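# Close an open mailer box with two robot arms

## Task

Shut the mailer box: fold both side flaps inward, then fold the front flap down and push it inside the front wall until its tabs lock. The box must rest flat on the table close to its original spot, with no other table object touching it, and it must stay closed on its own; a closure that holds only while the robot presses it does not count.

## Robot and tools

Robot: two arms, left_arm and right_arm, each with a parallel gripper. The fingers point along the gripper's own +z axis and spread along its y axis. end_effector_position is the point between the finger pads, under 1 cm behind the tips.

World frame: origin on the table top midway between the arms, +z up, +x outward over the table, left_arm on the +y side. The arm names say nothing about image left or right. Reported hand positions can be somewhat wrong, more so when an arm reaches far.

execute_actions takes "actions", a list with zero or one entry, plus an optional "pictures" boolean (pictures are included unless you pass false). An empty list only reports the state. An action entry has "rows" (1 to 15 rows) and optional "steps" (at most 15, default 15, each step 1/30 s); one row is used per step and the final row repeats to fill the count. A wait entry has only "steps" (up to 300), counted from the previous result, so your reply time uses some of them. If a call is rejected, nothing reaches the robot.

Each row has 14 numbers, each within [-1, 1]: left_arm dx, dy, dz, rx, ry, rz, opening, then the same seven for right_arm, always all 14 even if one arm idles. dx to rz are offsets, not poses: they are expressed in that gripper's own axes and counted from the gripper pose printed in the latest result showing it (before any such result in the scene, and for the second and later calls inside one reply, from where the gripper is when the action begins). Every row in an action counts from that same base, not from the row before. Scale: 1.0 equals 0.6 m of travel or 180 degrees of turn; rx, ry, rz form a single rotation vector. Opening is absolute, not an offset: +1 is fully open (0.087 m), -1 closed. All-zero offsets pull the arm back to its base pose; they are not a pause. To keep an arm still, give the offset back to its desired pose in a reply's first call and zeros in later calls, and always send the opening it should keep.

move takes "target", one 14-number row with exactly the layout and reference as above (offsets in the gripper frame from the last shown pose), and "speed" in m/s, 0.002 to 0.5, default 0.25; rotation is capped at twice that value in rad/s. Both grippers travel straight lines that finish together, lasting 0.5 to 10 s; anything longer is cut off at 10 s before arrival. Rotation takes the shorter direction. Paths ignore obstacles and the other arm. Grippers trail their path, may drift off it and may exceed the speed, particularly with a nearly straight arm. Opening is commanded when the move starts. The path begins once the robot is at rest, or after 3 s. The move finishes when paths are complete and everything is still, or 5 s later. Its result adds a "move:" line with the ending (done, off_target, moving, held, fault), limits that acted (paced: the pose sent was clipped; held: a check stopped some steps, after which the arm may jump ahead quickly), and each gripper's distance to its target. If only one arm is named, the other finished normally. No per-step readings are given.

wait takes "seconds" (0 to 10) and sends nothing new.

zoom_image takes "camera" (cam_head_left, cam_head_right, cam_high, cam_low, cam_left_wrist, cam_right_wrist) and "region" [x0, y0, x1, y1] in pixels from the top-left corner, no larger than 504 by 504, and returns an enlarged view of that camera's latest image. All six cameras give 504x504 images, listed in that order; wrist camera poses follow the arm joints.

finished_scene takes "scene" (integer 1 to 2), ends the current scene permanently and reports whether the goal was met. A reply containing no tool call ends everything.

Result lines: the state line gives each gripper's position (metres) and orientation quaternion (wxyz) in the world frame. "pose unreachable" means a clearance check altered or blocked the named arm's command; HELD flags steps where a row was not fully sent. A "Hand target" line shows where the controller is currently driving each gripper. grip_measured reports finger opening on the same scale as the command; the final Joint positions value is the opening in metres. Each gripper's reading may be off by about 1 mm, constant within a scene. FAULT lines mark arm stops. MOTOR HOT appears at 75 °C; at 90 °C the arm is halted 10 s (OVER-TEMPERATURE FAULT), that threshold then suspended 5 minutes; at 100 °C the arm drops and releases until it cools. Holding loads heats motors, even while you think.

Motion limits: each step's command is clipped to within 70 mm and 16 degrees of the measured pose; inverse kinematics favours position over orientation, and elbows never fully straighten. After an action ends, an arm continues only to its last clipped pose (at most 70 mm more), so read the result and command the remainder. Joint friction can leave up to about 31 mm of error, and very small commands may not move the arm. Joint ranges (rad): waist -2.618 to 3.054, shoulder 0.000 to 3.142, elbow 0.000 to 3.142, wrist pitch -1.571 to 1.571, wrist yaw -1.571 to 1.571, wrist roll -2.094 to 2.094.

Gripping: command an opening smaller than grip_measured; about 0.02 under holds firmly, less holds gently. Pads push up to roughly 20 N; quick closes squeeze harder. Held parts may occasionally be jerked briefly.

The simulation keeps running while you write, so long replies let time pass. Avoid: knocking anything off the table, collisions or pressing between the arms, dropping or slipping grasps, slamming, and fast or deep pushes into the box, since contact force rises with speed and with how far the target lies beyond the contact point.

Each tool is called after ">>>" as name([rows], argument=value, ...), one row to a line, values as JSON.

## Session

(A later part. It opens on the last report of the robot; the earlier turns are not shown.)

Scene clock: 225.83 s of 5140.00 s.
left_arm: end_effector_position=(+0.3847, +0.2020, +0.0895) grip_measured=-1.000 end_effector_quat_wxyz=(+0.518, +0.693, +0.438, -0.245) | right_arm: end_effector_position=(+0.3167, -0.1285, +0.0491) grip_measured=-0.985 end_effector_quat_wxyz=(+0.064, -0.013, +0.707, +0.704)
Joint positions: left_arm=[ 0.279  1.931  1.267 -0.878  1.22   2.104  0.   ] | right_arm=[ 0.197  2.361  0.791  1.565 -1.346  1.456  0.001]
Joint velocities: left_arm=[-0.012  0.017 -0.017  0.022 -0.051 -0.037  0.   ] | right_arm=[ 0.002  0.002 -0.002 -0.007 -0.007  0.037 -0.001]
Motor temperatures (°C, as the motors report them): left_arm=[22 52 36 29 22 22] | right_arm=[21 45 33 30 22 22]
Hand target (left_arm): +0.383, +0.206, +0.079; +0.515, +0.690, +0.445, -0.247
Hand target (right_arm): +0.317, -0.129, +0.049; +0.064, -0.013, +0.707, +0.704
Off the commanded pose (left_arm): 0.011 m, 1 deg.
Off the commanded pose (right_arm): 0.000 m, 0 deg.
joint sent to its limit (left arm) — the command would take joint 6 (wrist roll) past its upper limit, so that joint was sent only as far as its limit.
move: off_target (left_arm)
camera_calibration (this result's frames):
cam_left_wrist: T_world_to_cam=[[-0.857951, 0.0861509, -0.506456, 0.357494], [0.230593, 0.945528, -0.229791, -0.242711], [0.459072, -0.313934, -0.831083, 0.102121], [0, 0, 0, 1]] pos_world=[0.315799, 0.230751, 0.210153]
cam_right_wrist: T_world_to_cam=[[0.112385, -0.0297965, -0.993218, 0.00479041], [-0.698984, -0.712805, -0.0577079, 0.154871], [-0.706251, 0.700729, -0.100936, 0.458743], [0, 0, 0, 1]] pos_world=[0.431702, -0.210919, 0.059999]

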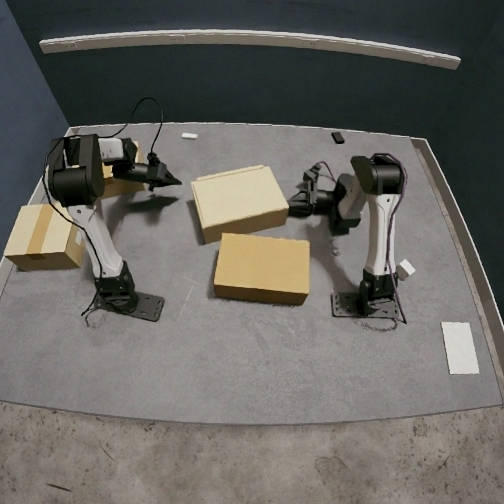

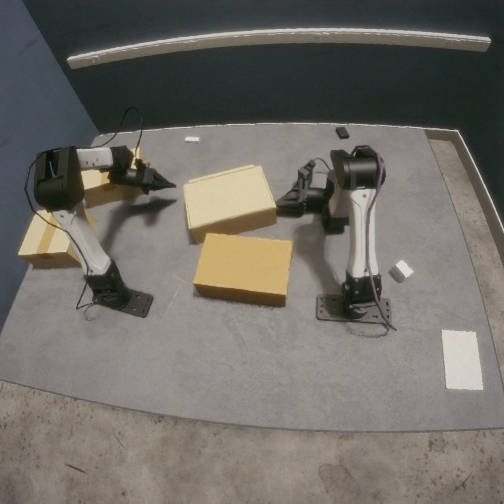

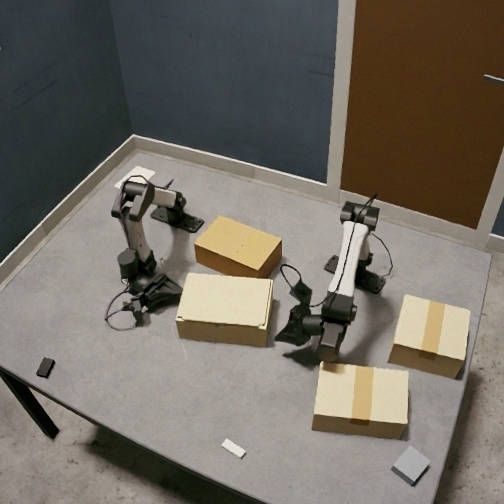

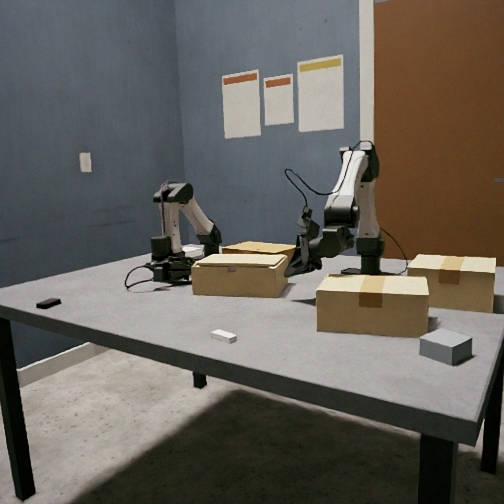

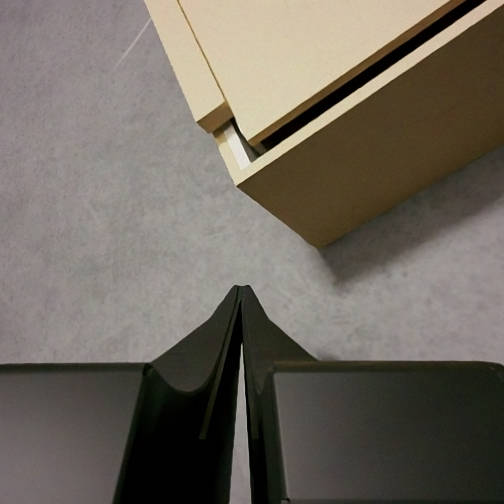

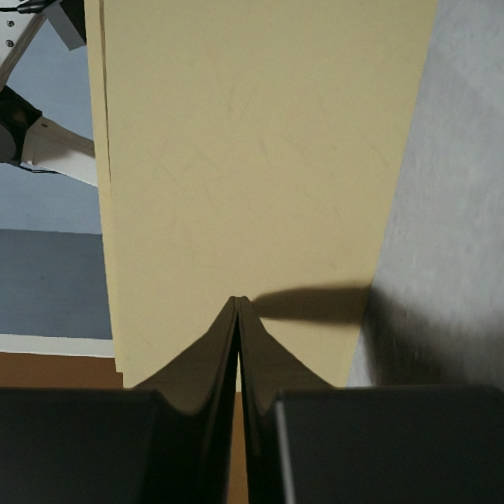

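>>> move(target=[-0.148,-0.288,-0.031,0,0,0,-1, 0,0,0,0,0,0,-1], speed=0.15)

>>> move(target=[-0.045,0.01,0.12,0,0,0,-1, 0,0,0,0,0,0,-1], speed=0.08)

Scene clock: 230.83 s of 5140.00 s.
left_arm: end_effector_position=(+0.1974, +0.1983, +0.0908) grip_measured=-1.000 end_effector_quat_wxyz=(+0.516, +0.687, +0.466, -0.211) | right_arm: end_effector_position=(+0.3167, -0.1285, +0.0491) grip_measured=-0.985 end_effector_quat_wxyz=(+0.064, -0.013, +0.707, +0.704)
Joint positions: left_arm=[ 0.356  1.121  0.525 -0.924  1.182  2.105  0.   ] | right_arm=[ 0.197  2.361  0.791  1.565 -1.346  1.456  0.001]
Joint velocities: left_arm=[ 0.007 -0.012 -0.022 -0.051 -0.007 -0.007  0.   ] | right_arm=[-0.002 -0.012  0.007  0.037 -0.007 -0.022 -0.002]
Motor temperatures (°C, as the motors report them): left_arm=[22 51 36 28 22 22] | right_arm=[21 45 33 30 22 22]
Hand target (left_arm): +0.190, +0.200, +0.085; +0.508, +0.685, +0.476, -0.216
Hand target (right_arm): +0.317, -0.129, +0.049; +0.064, -0.013, +0.707, +0.704
Off the commanded pose (left_arm): 0.014 m, 5 deg.
Off the commanded pose (right_arm): 0.000 m, 0 deg.
joint sent to its limit (left arm) — the command would take joint 6 (wrist roll) past its upper limit, so that joint was sent only as far as its limit.
After step 90, 0.13 s passed at rest.
move: off_target (left_arm)
camera_calibration (this result's frames):
cam_left_wrist: T_world_to_cam=[[-0.854715, 0.0403487, -0.517528, 0.207189], [0.159695, 0.969063, -0.188189, -0.190149], [0.493924, -0.243495, -0.834715, 0.167542], [0, 0, 0, 1]] pos_world=[0.1247, 0.216702, 0.211292]
cam_right_wrist: T_world_to_cam=[[0.112385, -0.0297965, -0.993218, 0.00479041], [-0.698984, -0.712805, -0.0577079, 0.154871], [-0.706251, 0.700729, -0.100936, 0.458743], [0, 0, 0, 1]] pos_world=[0.431702, -0.210919, 0.059999]

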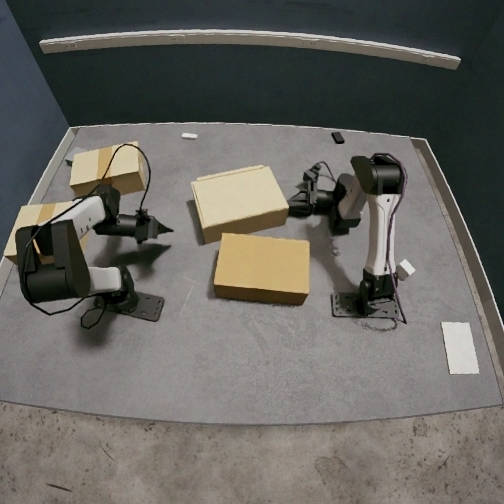

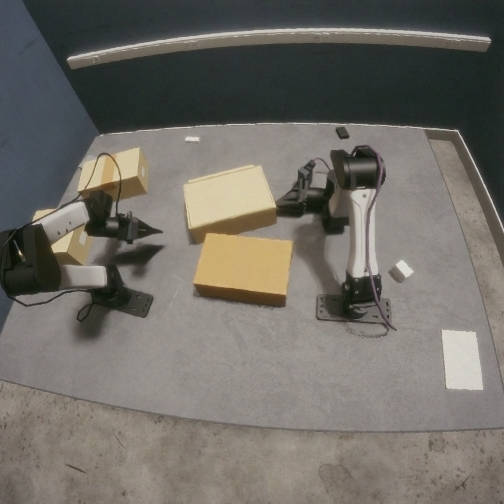

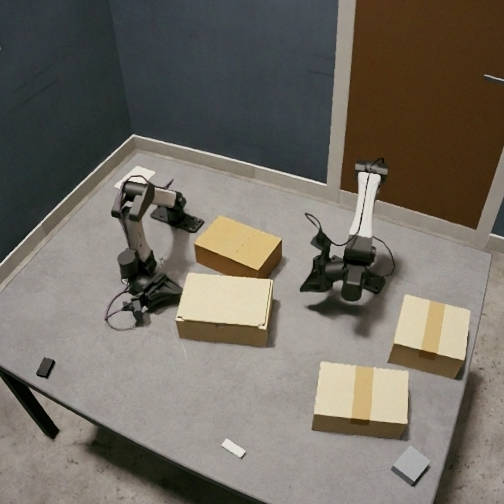

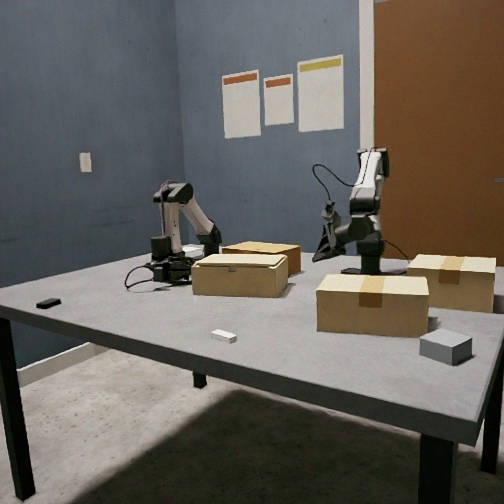

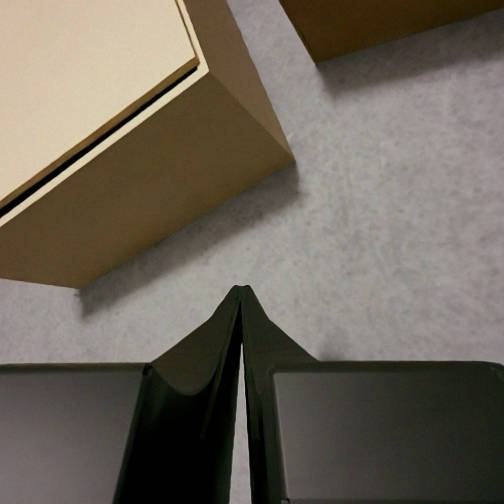

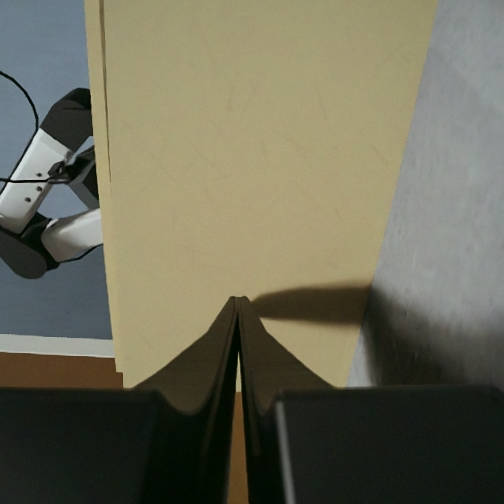

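Scene clock: 232.53 s of 5140.00 s.
left_arm: end_effector_position=(+0.2065, +0.1192, +0.0952) grip_measured=-1.000 end_effector_quat_wxyz=(+0.521, +0.686, +0.461, -0.216) | right_arm: end_effector_position=(+0.3167, -0.1285, +0.0491) grip_measured=-0.985 end_effector_quat_wxyz=(+0.064, -0.013, +0.707, +0.704)
Joint positions: left_arm=[-0.148  0.959  0.345 -0.058  0.946  1.159  0.   ] | right_arm=[ 0.197  2.361  0.791  1.565 -1.346  1.456  0.001]
Joint velocities: left_arm=[-0.002 -0.017  0.007  0.022 -0.007 -0.051  0.   ] | right_arm=[-0.002  0.007  0.007  0.007  0.051  0.11  -0.   ]
Motor temperatures (°C, as the motors report them): left_arm=[22 50 36 28 22 22] | right_arm=[21 45 33 30 22 22]
Hand target (left_arm): +0.202, +0.120, +0.089; +0.518, +0.686, +0.463, -0.217
Hand target (right_arm): +0.317, -0.129, +0.049; +0.064, -0.013, +0.707, +0.704
Off the commanded pose (left_arm): 0.009 m, 1 deg.
Off the commanded pose (right_arm): 0.000 m, 0 deg.
move: done
camera_calibration (this result's frames):
cam_left_wrist: T_world_to_cam=[[-0.853855, 0.0407202, -0.518915, 0.220307], [0.16921, 0.964502, -0.202742, -0.114105], [0.492239, -0.260918, -0.830435, 0.14938], [0, 0, 0, 1]] pos_world=[0.133887, 0.140059, 0.215237]
cam_right_wrist: T_world_to_cam=[[0.112385, -0.0297965, -0.993218, 0.00479041], [-0.698984, -0.712805, -0.0577079, 0.154871], [-0.706251, 0.700729, -0.100936, 0.458743], [0, 0, 0, 1]] pos_world=[0.431702, -0.210919, 0.059999]

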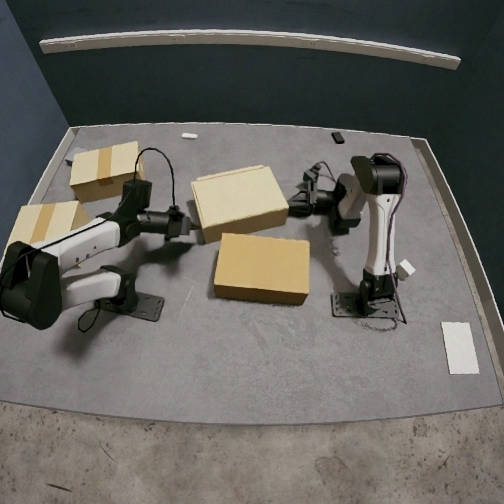

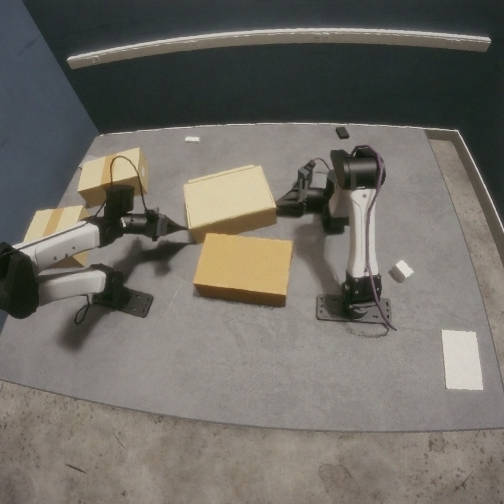

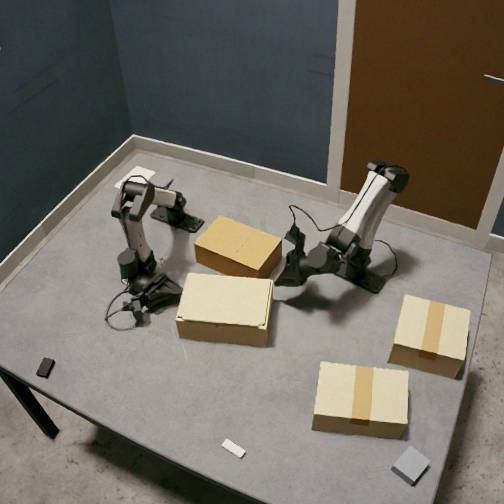

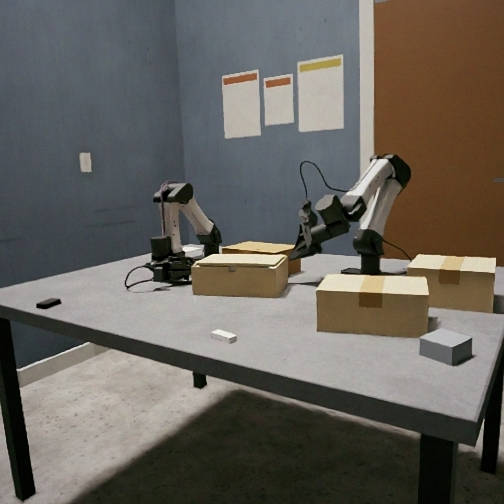

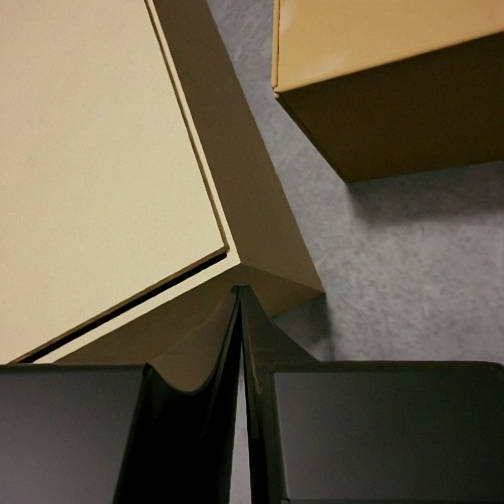

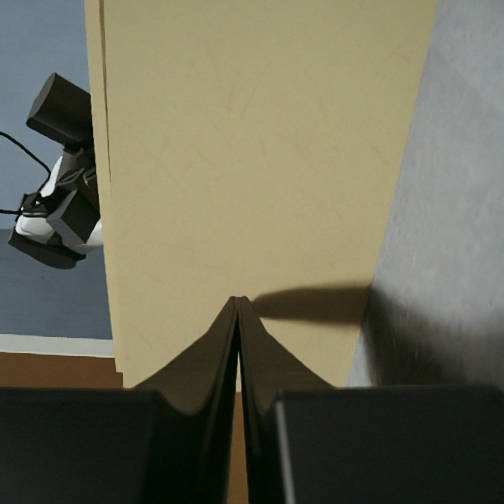

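>>> move(target=[0,-0.085,0,0,0,0,-1, 0,0,0,0,0,0,-1], speed=0.08)

>>> move(target=[-0.02,0,0.06,0,0,0,-1, 0,0,0,0,0,0,-1], speed=0.06)

>>> move(target=[0.06,0.1,0.015,0,0,0,-1, 0,0,0,0,0,0,-1], speed=0.04)

Scene clock: 237.27 s of 5140.00 s.
left_arm: end_effector_position=(+0.1671, +0.1184, +0.0794) grip_measured=-1.000 end_effector_quat_wxyz=(+0.529, +0.685, +0.453, -0.214) | right_arm: end_effector_position=(+0.3167, -0.1285, +0.0491) grip_measured=-0.985 end_effector_quat_wxyz=(+0.064, -0.013, +0.707, +0.704)
Joint positions: left_arm=[-0.245  0.705  0.176 -0.045  0.873  1.062  0.   ] | right_arm=[ 0.197  2.361  0.791  1.565 -1.346  1.456  0.001]
Joint velocities: left_arm=[-0.017 -0.002 -0.027 -0.051 -0.081 -0.066  0.   ] | right_arm=[ 0.002  0.002 -0.012 -0.022 -0.066  0.022  0.   ]
Motor temperatures (°C, as the motors report them): left_arm=[22 48 36 29 22 22] | right_arm=[21 45 32 30 22 22]
Hand target (left_arm): +0.162, +0.120, +0.070; +0.521, +0.685, +0.460, -0.218
Hand target (right_arm): +0.317, -0.129, +0.049; +0.064, -0.013, +0.707, +0.704
Off the commanded pose (left_arm): 0.012 m, 1 deg.
Off the commanded pose (right_arm): 0.000 m, 0 deg.
After step 90, 0.67 s passed at rest.
move: off_target (left_arm)
camera_calibration (this result's frames):
cam_left_wrist: T_world_to_cam=[[-0.843881, 0.0363721, -0.535296, 0.178677], [0.176282, 0.961107, -0.212599, -0.109944], [0.506744, -0.273771, -0.817472, 0.153508], [0, 0, 0, 1]] pos_world=[0.092374, 0.141195, 0.197759]
cam_right_wrist: T_world_to_cam=[[0.112385, -0.0297965, -0.993218, 0.00479041], [-0.698984, -0.712805, -0.0577079, 0.154871], [-0.706251, 0.700729, -0.100936, 0.458743], [0, 0, 0, 1]] pos_world=[0.431702, -0.210919, 0.059999]

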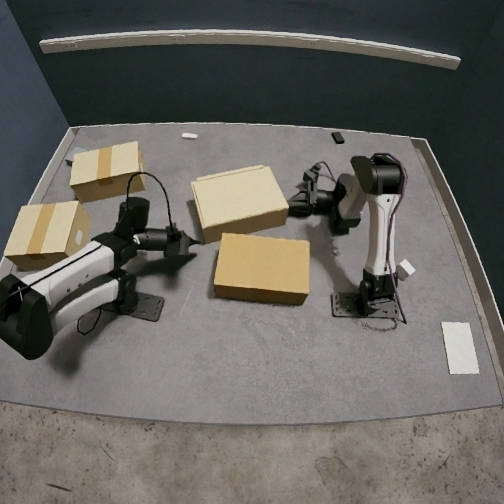

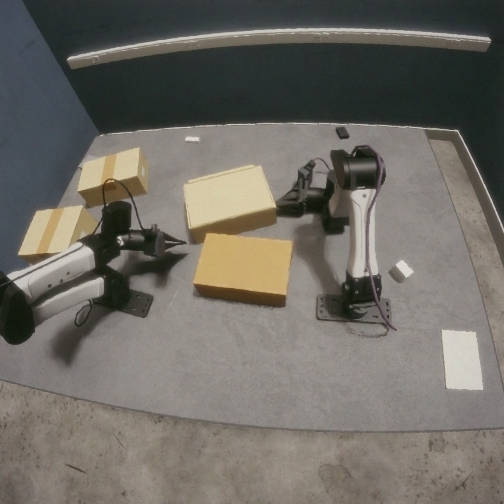

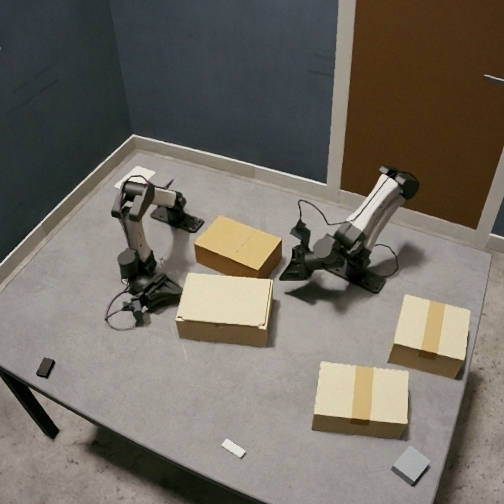

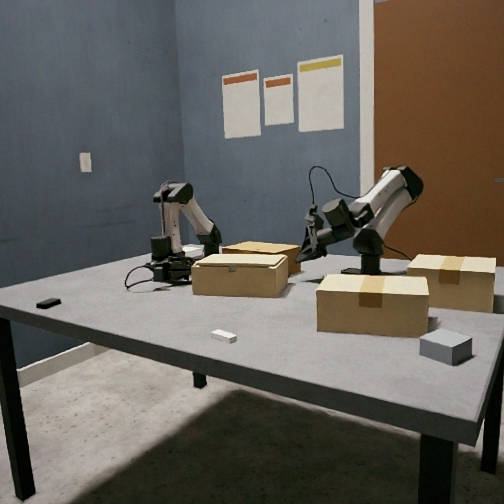

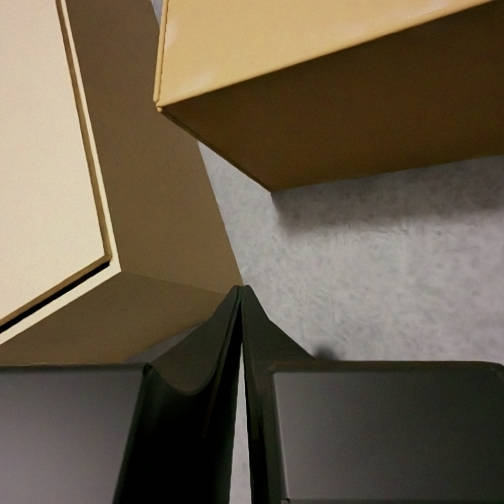

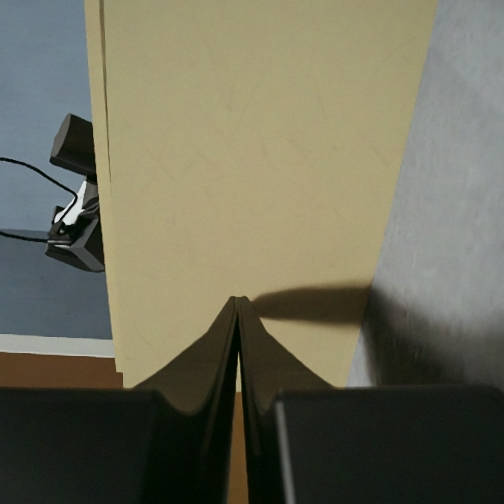

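Scene clock: 238.53 s of 5140.00 s.
left_arm: end_effector_position=(+0.1704, +0.0798, +0.0825) grip_measured=-1.000 end_effector_quat_wxyz=(+0.537, +0.682, +0.448, -0.214) | right_arm: end_effector_position=(+0.3167, -0.1285, +0.0491) grip_measured=-0.985 end_effector_quat_wxyz=(+0.064, -0.013, +0.707, +0.704)
Joint positions: left_arm=[-0.477  0.875  0.176  0.259  0.675  0.896  0.   ] | right_arm=[ 0.197  2.361  0.791  1.565 -1.346  1.456  0.001]
Joint velocities: left_arm=[-0.002  0.012 -0.002  0.066 -0.007 -0.051  0.   ] | right_arm=[-0.012  0.022 -0.002 -0.037 -0.066  0.037  0.   ]
Motor temperatures (°C, as the motors report them): left_arm=[22 48 36 29 22 22] | right_arm=[21 45 32 30 22 22]
Hand target (left_arm): +0.168, +0.080, +0.076; +0.530, +0.684, +0.453, -0.216
Hand target (right_arm): +0.317, -0.129, +0.049; +0.064, -0.013, +0.707, +0.704
Off the commanded pose (left_arm): 0.007 m, 1 deg.
Off the commanded pose (right_arm): 0.000 m, 0 deg.
move: done
camera_calibration (this result's frames):
cam_left_wrist: T_world_to_cam=[[-0.837804, 0.0290874, -0.545195, 0.184925], [0.179813, 0.957569, -0.225232, -0.0719841], [0.51551, -0.286734, -0.807486, 0.142542], [0, 0, 0, 1]] pos_world=[0.0943927, 0.104422, 0.199708]
cam_right_wrist: T_world_to_cam=[[0.112385, -0.0297965, -0.993218, 0.00479041], [-0.698984, -0.712805, -0.0577079, 0.154871], [-0.706251, 0.700729, -0.100936, 0.458743], [0, 0, 0, 1]] pos_world=[0.431702, -0.210919, 0.059999]

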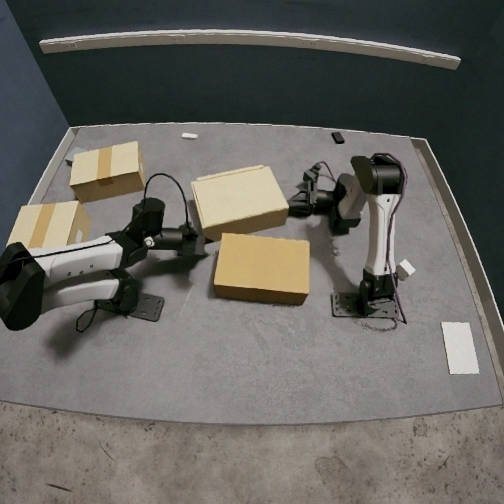

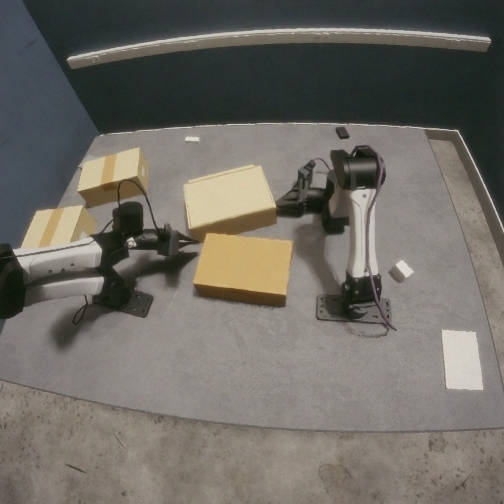

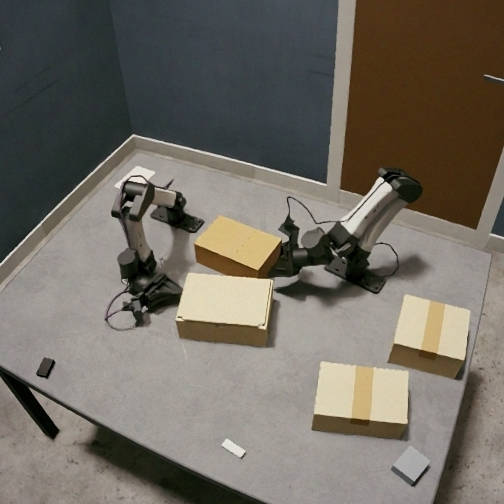

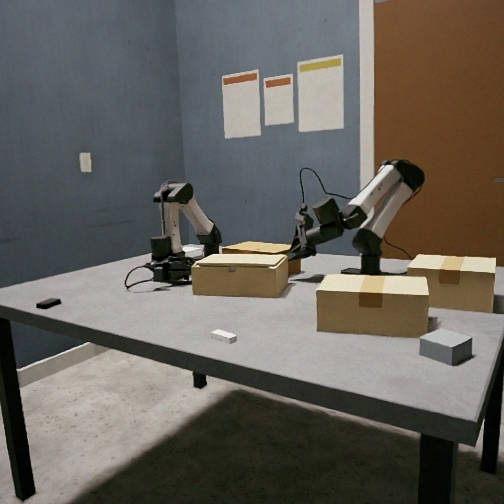

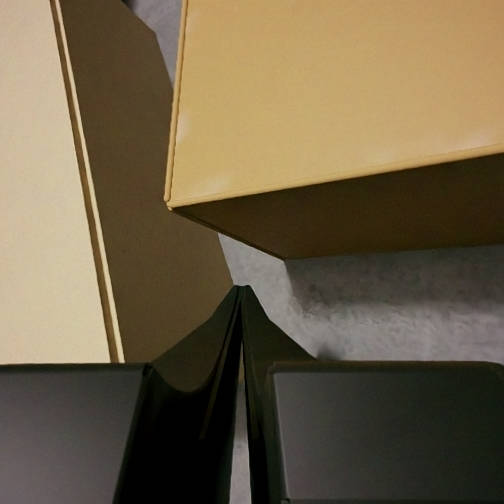

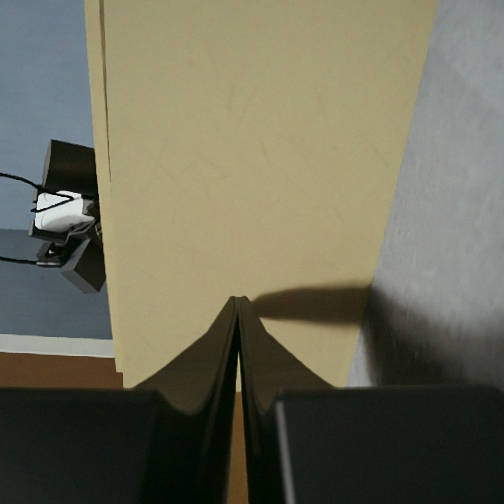

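Scene clock: 240.57 s of 5140.00 s.
left_arm: end_effector_position=(+0.2357, +0.0858, +0.0785) grip_measured=-1.000 end_effector_quat_wxyz=(+0.531, +0.683, +0.452, -0.216) | right_arm: end_effector_position=(+0.3167, -0.1285, +0.0491) grip_measured=-0.985 end_effector_quat_wxyz=(+0.064, -0.013, +0.707, +0.704)
Joint positions: left_arm=[-0.253  1.247  0.353  0.332  0.871  1.048  0.   ] | right_arm=[ 0.197  2.361  0.791  1.565 -1.346  1.456  0.001]
Joint velocities: left_arm=[ 0.002  0.002 -0.012  0.037  0.037  0.022  0.   ] | right_arm=[-0.012 -0.002 -0.017  0.007  0.007 -0.022  0.001]
Motor temperatures (°C, as the motors report them): left_arm=[22 47 36 29 22 22] | right_arm=[21 45 32 30 22 22]
Hand target (left_arm): +0.242, +0.085, +0.082; +0.536, +0.684, +0.448, -0.211
Hand target (right_arm): +0.317, -0.129, +0.049; +0.064, -0.013, +0.707, +0.704
Off the commanded pose (left_arm): 0.008 m, 1 deg.
Off the commanded pose (right_arm): 0.000 m, 0 deg.
move: done
camera_calibration (this result's frames):
cam_left_wrist: T_world_to_cam=[[-0.844383, 0.0344959, -0.534629, 0.23748], [0.177771, 0.959425, -0.218864, -0.0905557], [0.505386, -0.279846, -0.816254, 0.109897], [0, 0, 0, 1]] pos_world=[0.161082, 0.109444, 0.196848]
cam_right_wrist: T_world_to_cam=[[0.112385, -0.0297965, -0.993218, 0.00479041], [-0.698984, -0.712805, -0.0577079, 0.154871], [-0.706251, 0.700729, -0.100936, 0.458743], [0, 0, 0, 1]] pos_world=[0.431702, -0.210919, 0.059999]

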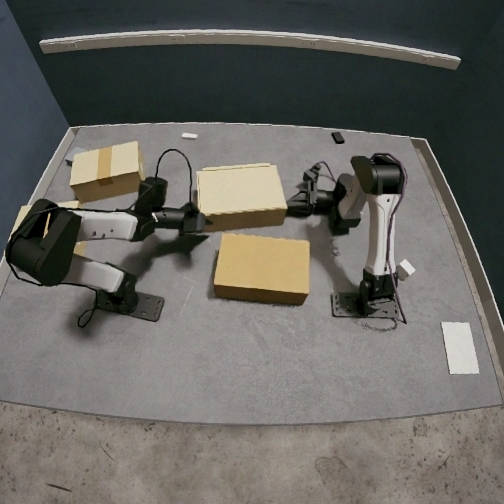

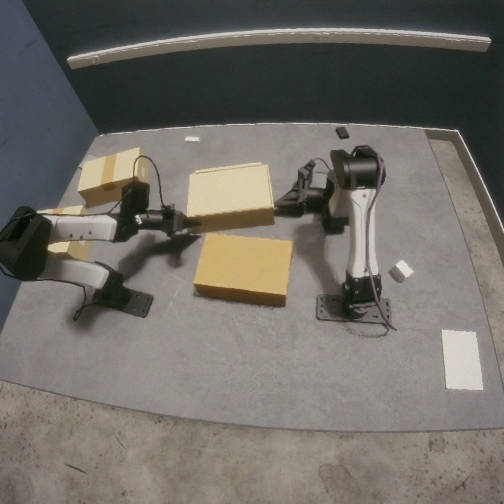

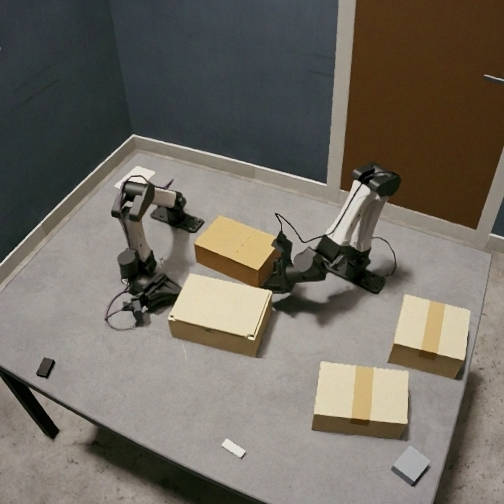

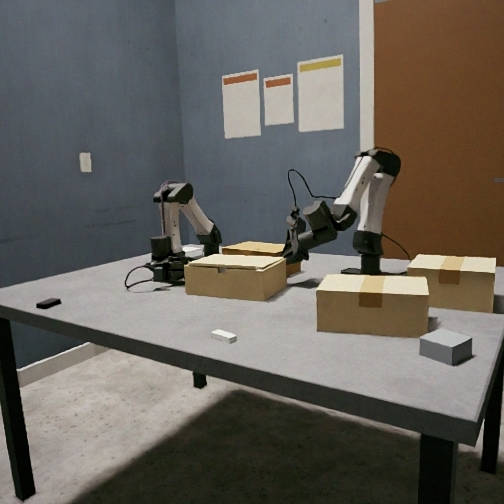

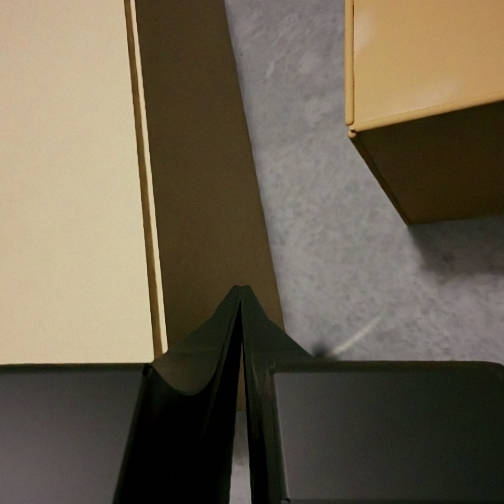

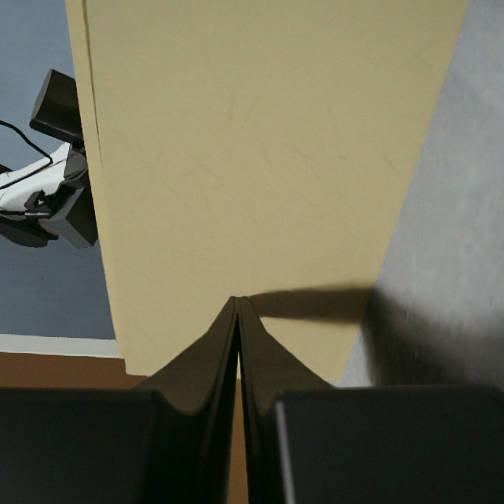

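A touch more, then retreat.

>>> move(target=[0.015,0.025,0,0,0,0,-1, 0,0,0,0,0,0,-1], speed=0.03)

>>> move(target=[-0.03,-0.04,-0.15,0,0,0,-1, 0,0.03,-0.1,0,0,0,-1], speed=0.1)

Scene clock: 243.00 s of 5140.00 s.
left_arm: end_effector_position=(+0.2497, +0.0880, +0.0805) grip_measured=-1.000 end_effector_quat_wxyz=(+0.535, +0.683, +0.448, -0.214) | right_arm: end_effector_position=(+0.3167, -0.1285, +0.0491) grip_measured=-0.985 end_effector_quat_wxyz=(+0.064, -0.013, +0.707, +0.704)
Joint positions: left_arm=[-0.215  1.302  0.394  0.333  0.906  1.081  0.   ] | right_arm=[ 0.197  2.361  0.791  1.565 -1.346  1.456  0.001]
Joint velocities: left_arm=[ 0.002 -0.007 -0.022 -0.022  0.066  0.037  0.   ] | right_arm=[-0.002  0.007  0.002 -0.037 -0.11  -0.007  0.001]
Motor temperatures (°C, as the motors report them): left_arm=[22 46 36 30 22 22] | right_arm=[21 45 32 30 22 22]
Hand target (left_arm): +0.253, +0.089, +0.079; +0.531, +0.683, +0.452, -0.216
Hand target (right_arm): +0.317, -0.129, +0.049; +0.064, -0.013, +0.707, +0.704
Off the commanded pose (left_arm): 0.003 m, 1 deg.
Off the commanded pose (right_arm): 0.000 m, 0 deg.
move: done
camera_calibration (this result's frames):
cam_left_wrist: T_world_to_cam=[[-0.838525, 0.0330381, -0.543861, 0.249718], [0.181981, 0.957823, -0.222393, -0.0953325], [0.513575, -0.285454, -0.80917, 0.102935], [0, 0, 0, 1]] pos_world=[0.173878, 0.112445, 0.197902]
cam_right_wrist: T_world_to_cam=[[0.112385, -0.0297965, -0.993218, 0.00479041], [-0.698984, -0.712805, -0.0577079, 0.154871], [-0.706251, 0.700729, -0.100936, 0.458743], [0, 0, 0, 1]] pos_world=[0.431702, -0.210919, 0.059999]

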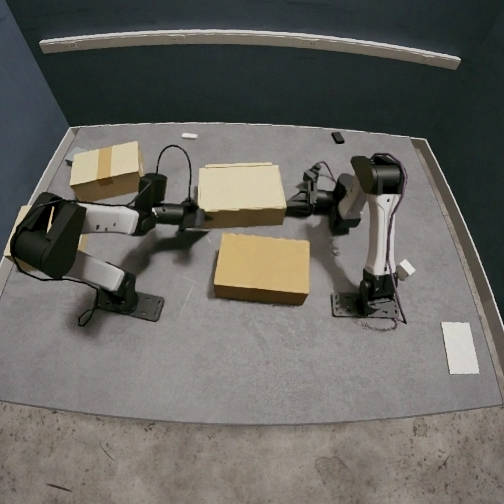

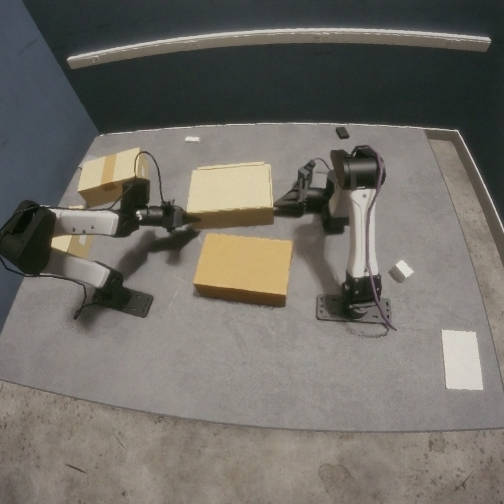

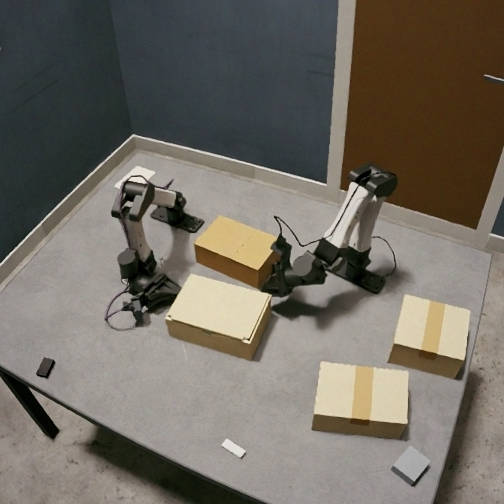

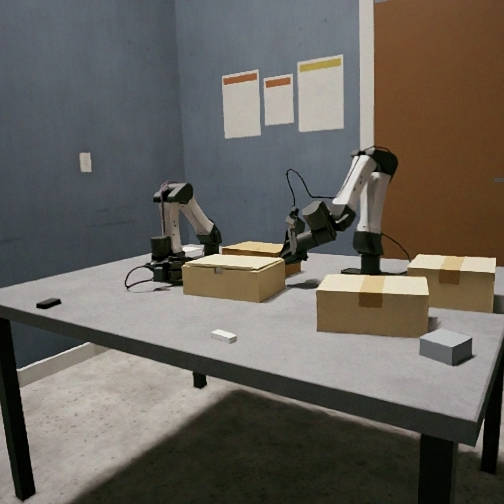

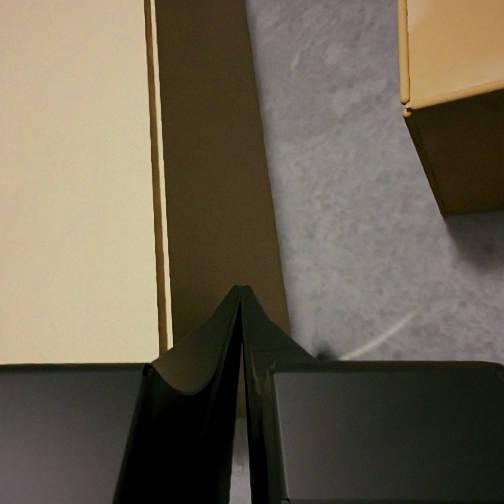

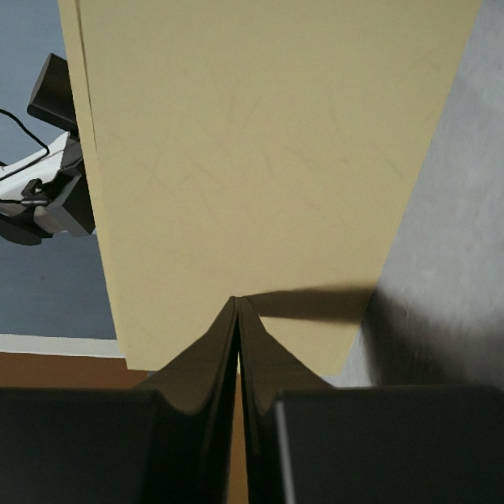

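Scene clock: 244.80 s of 5140.00 s.
left_arm: end_effector_position=(+0.2026, +0.1637, +0.1129) grip_measured=-1.000 end_effector_quat_wxyz=(+0.538, +0.687, +0.443, -0.206) | right_arm: end_effector_position=(+0.3143, -0.1858, +0.0622) grip_measured=-0.985 end_effector_quat_wxyz=(+0.068, -0.016, +0.707, +0.704)
Joint positions: left_arm=[ 0.145  0.922  0.451 -0.532  1.16   1.596  0.   ] | right_arm=[ 0.028  2.303  0.751  1.565 -1.513  1.464  0.001]
Joint velocities: left_arm=[ 0.012  0.007  0.002 -0.066  0.095  0.051  0.   ] | right_arm=[ 0.017 -0.022 -0.007 -0.037 -0.022  0.081  0.   ]
Motor temperatures (°C, as the motors report them): left_arm=[22 46 36 30 22 22] | right_arm=[21 45 32 30 22 22]
Hand target (left_arm): +0.203, +0.165, +0.113; +0.534, +0.685, +0.449, -0.210
Hand target (right_arm): +0.310, -0.187, +0.067; +0.064, -0.013, +0.707, +0.704
Off the commanded pose (left_arm): 0.002 m, 1 deg.
Off the commanded pose (right_arm): 0.007 m, 1 deg.
move: done
camera_calibration (this result's frames):
cam_left_wrist: T_world_to_cam=[[-0.827262, 0.0356649, -0.560683, 0.224506], [0.18595, 0.959116, -0.213352, -0.154128], [0.530151, -0.280757, -0.800072, 0.169761], [0, 0, 0, 1]] pos_world=[0.124386, 0.187481, 0.228815]
cam_right_wrist: T_world_to_cam=[[0.123275, -0.0287541, -0.991956, 0.0130396], [-0.699385, -0.711665, -0.0662865, 0.114014], [-0.704034, 0.701931, -0.10784, 0.498445], [0, 0, 0, 1]] pos_world=[0.429054, -0.26836, 0.0742448]

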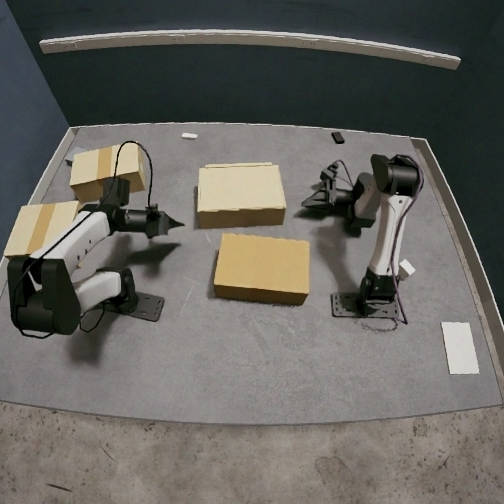

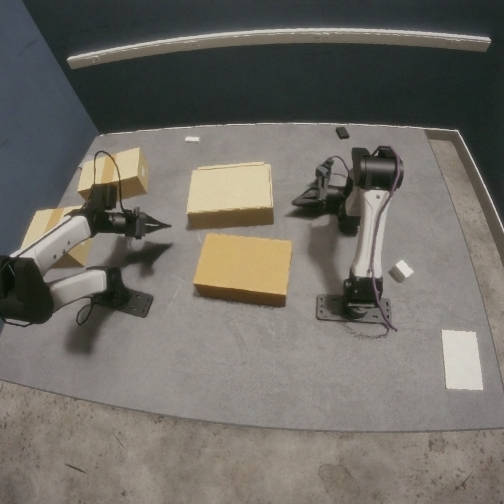

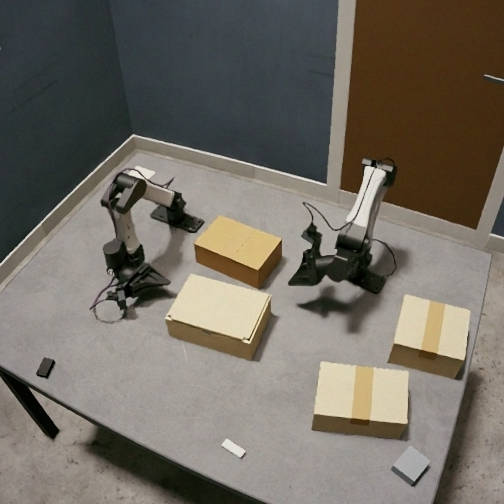

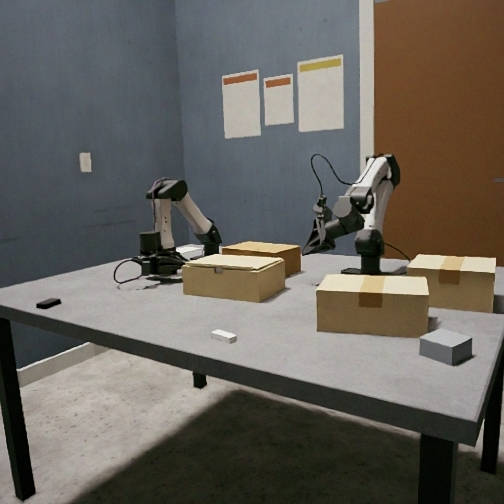

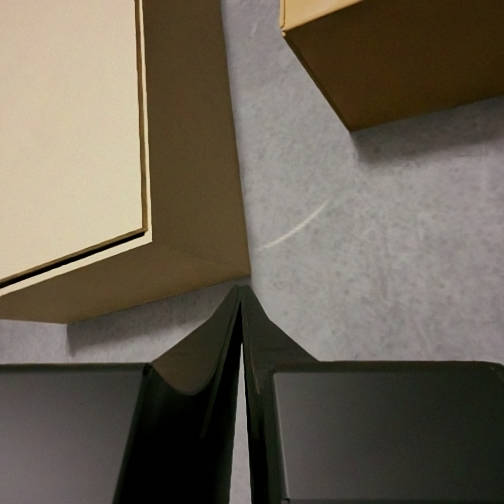

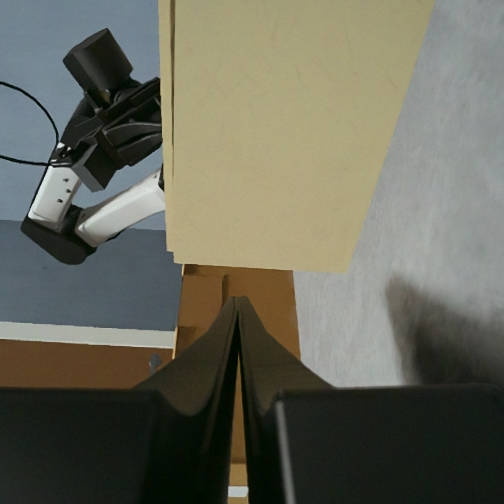

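>>> finished_scene(scene=2)

The scene is finished: the task was done.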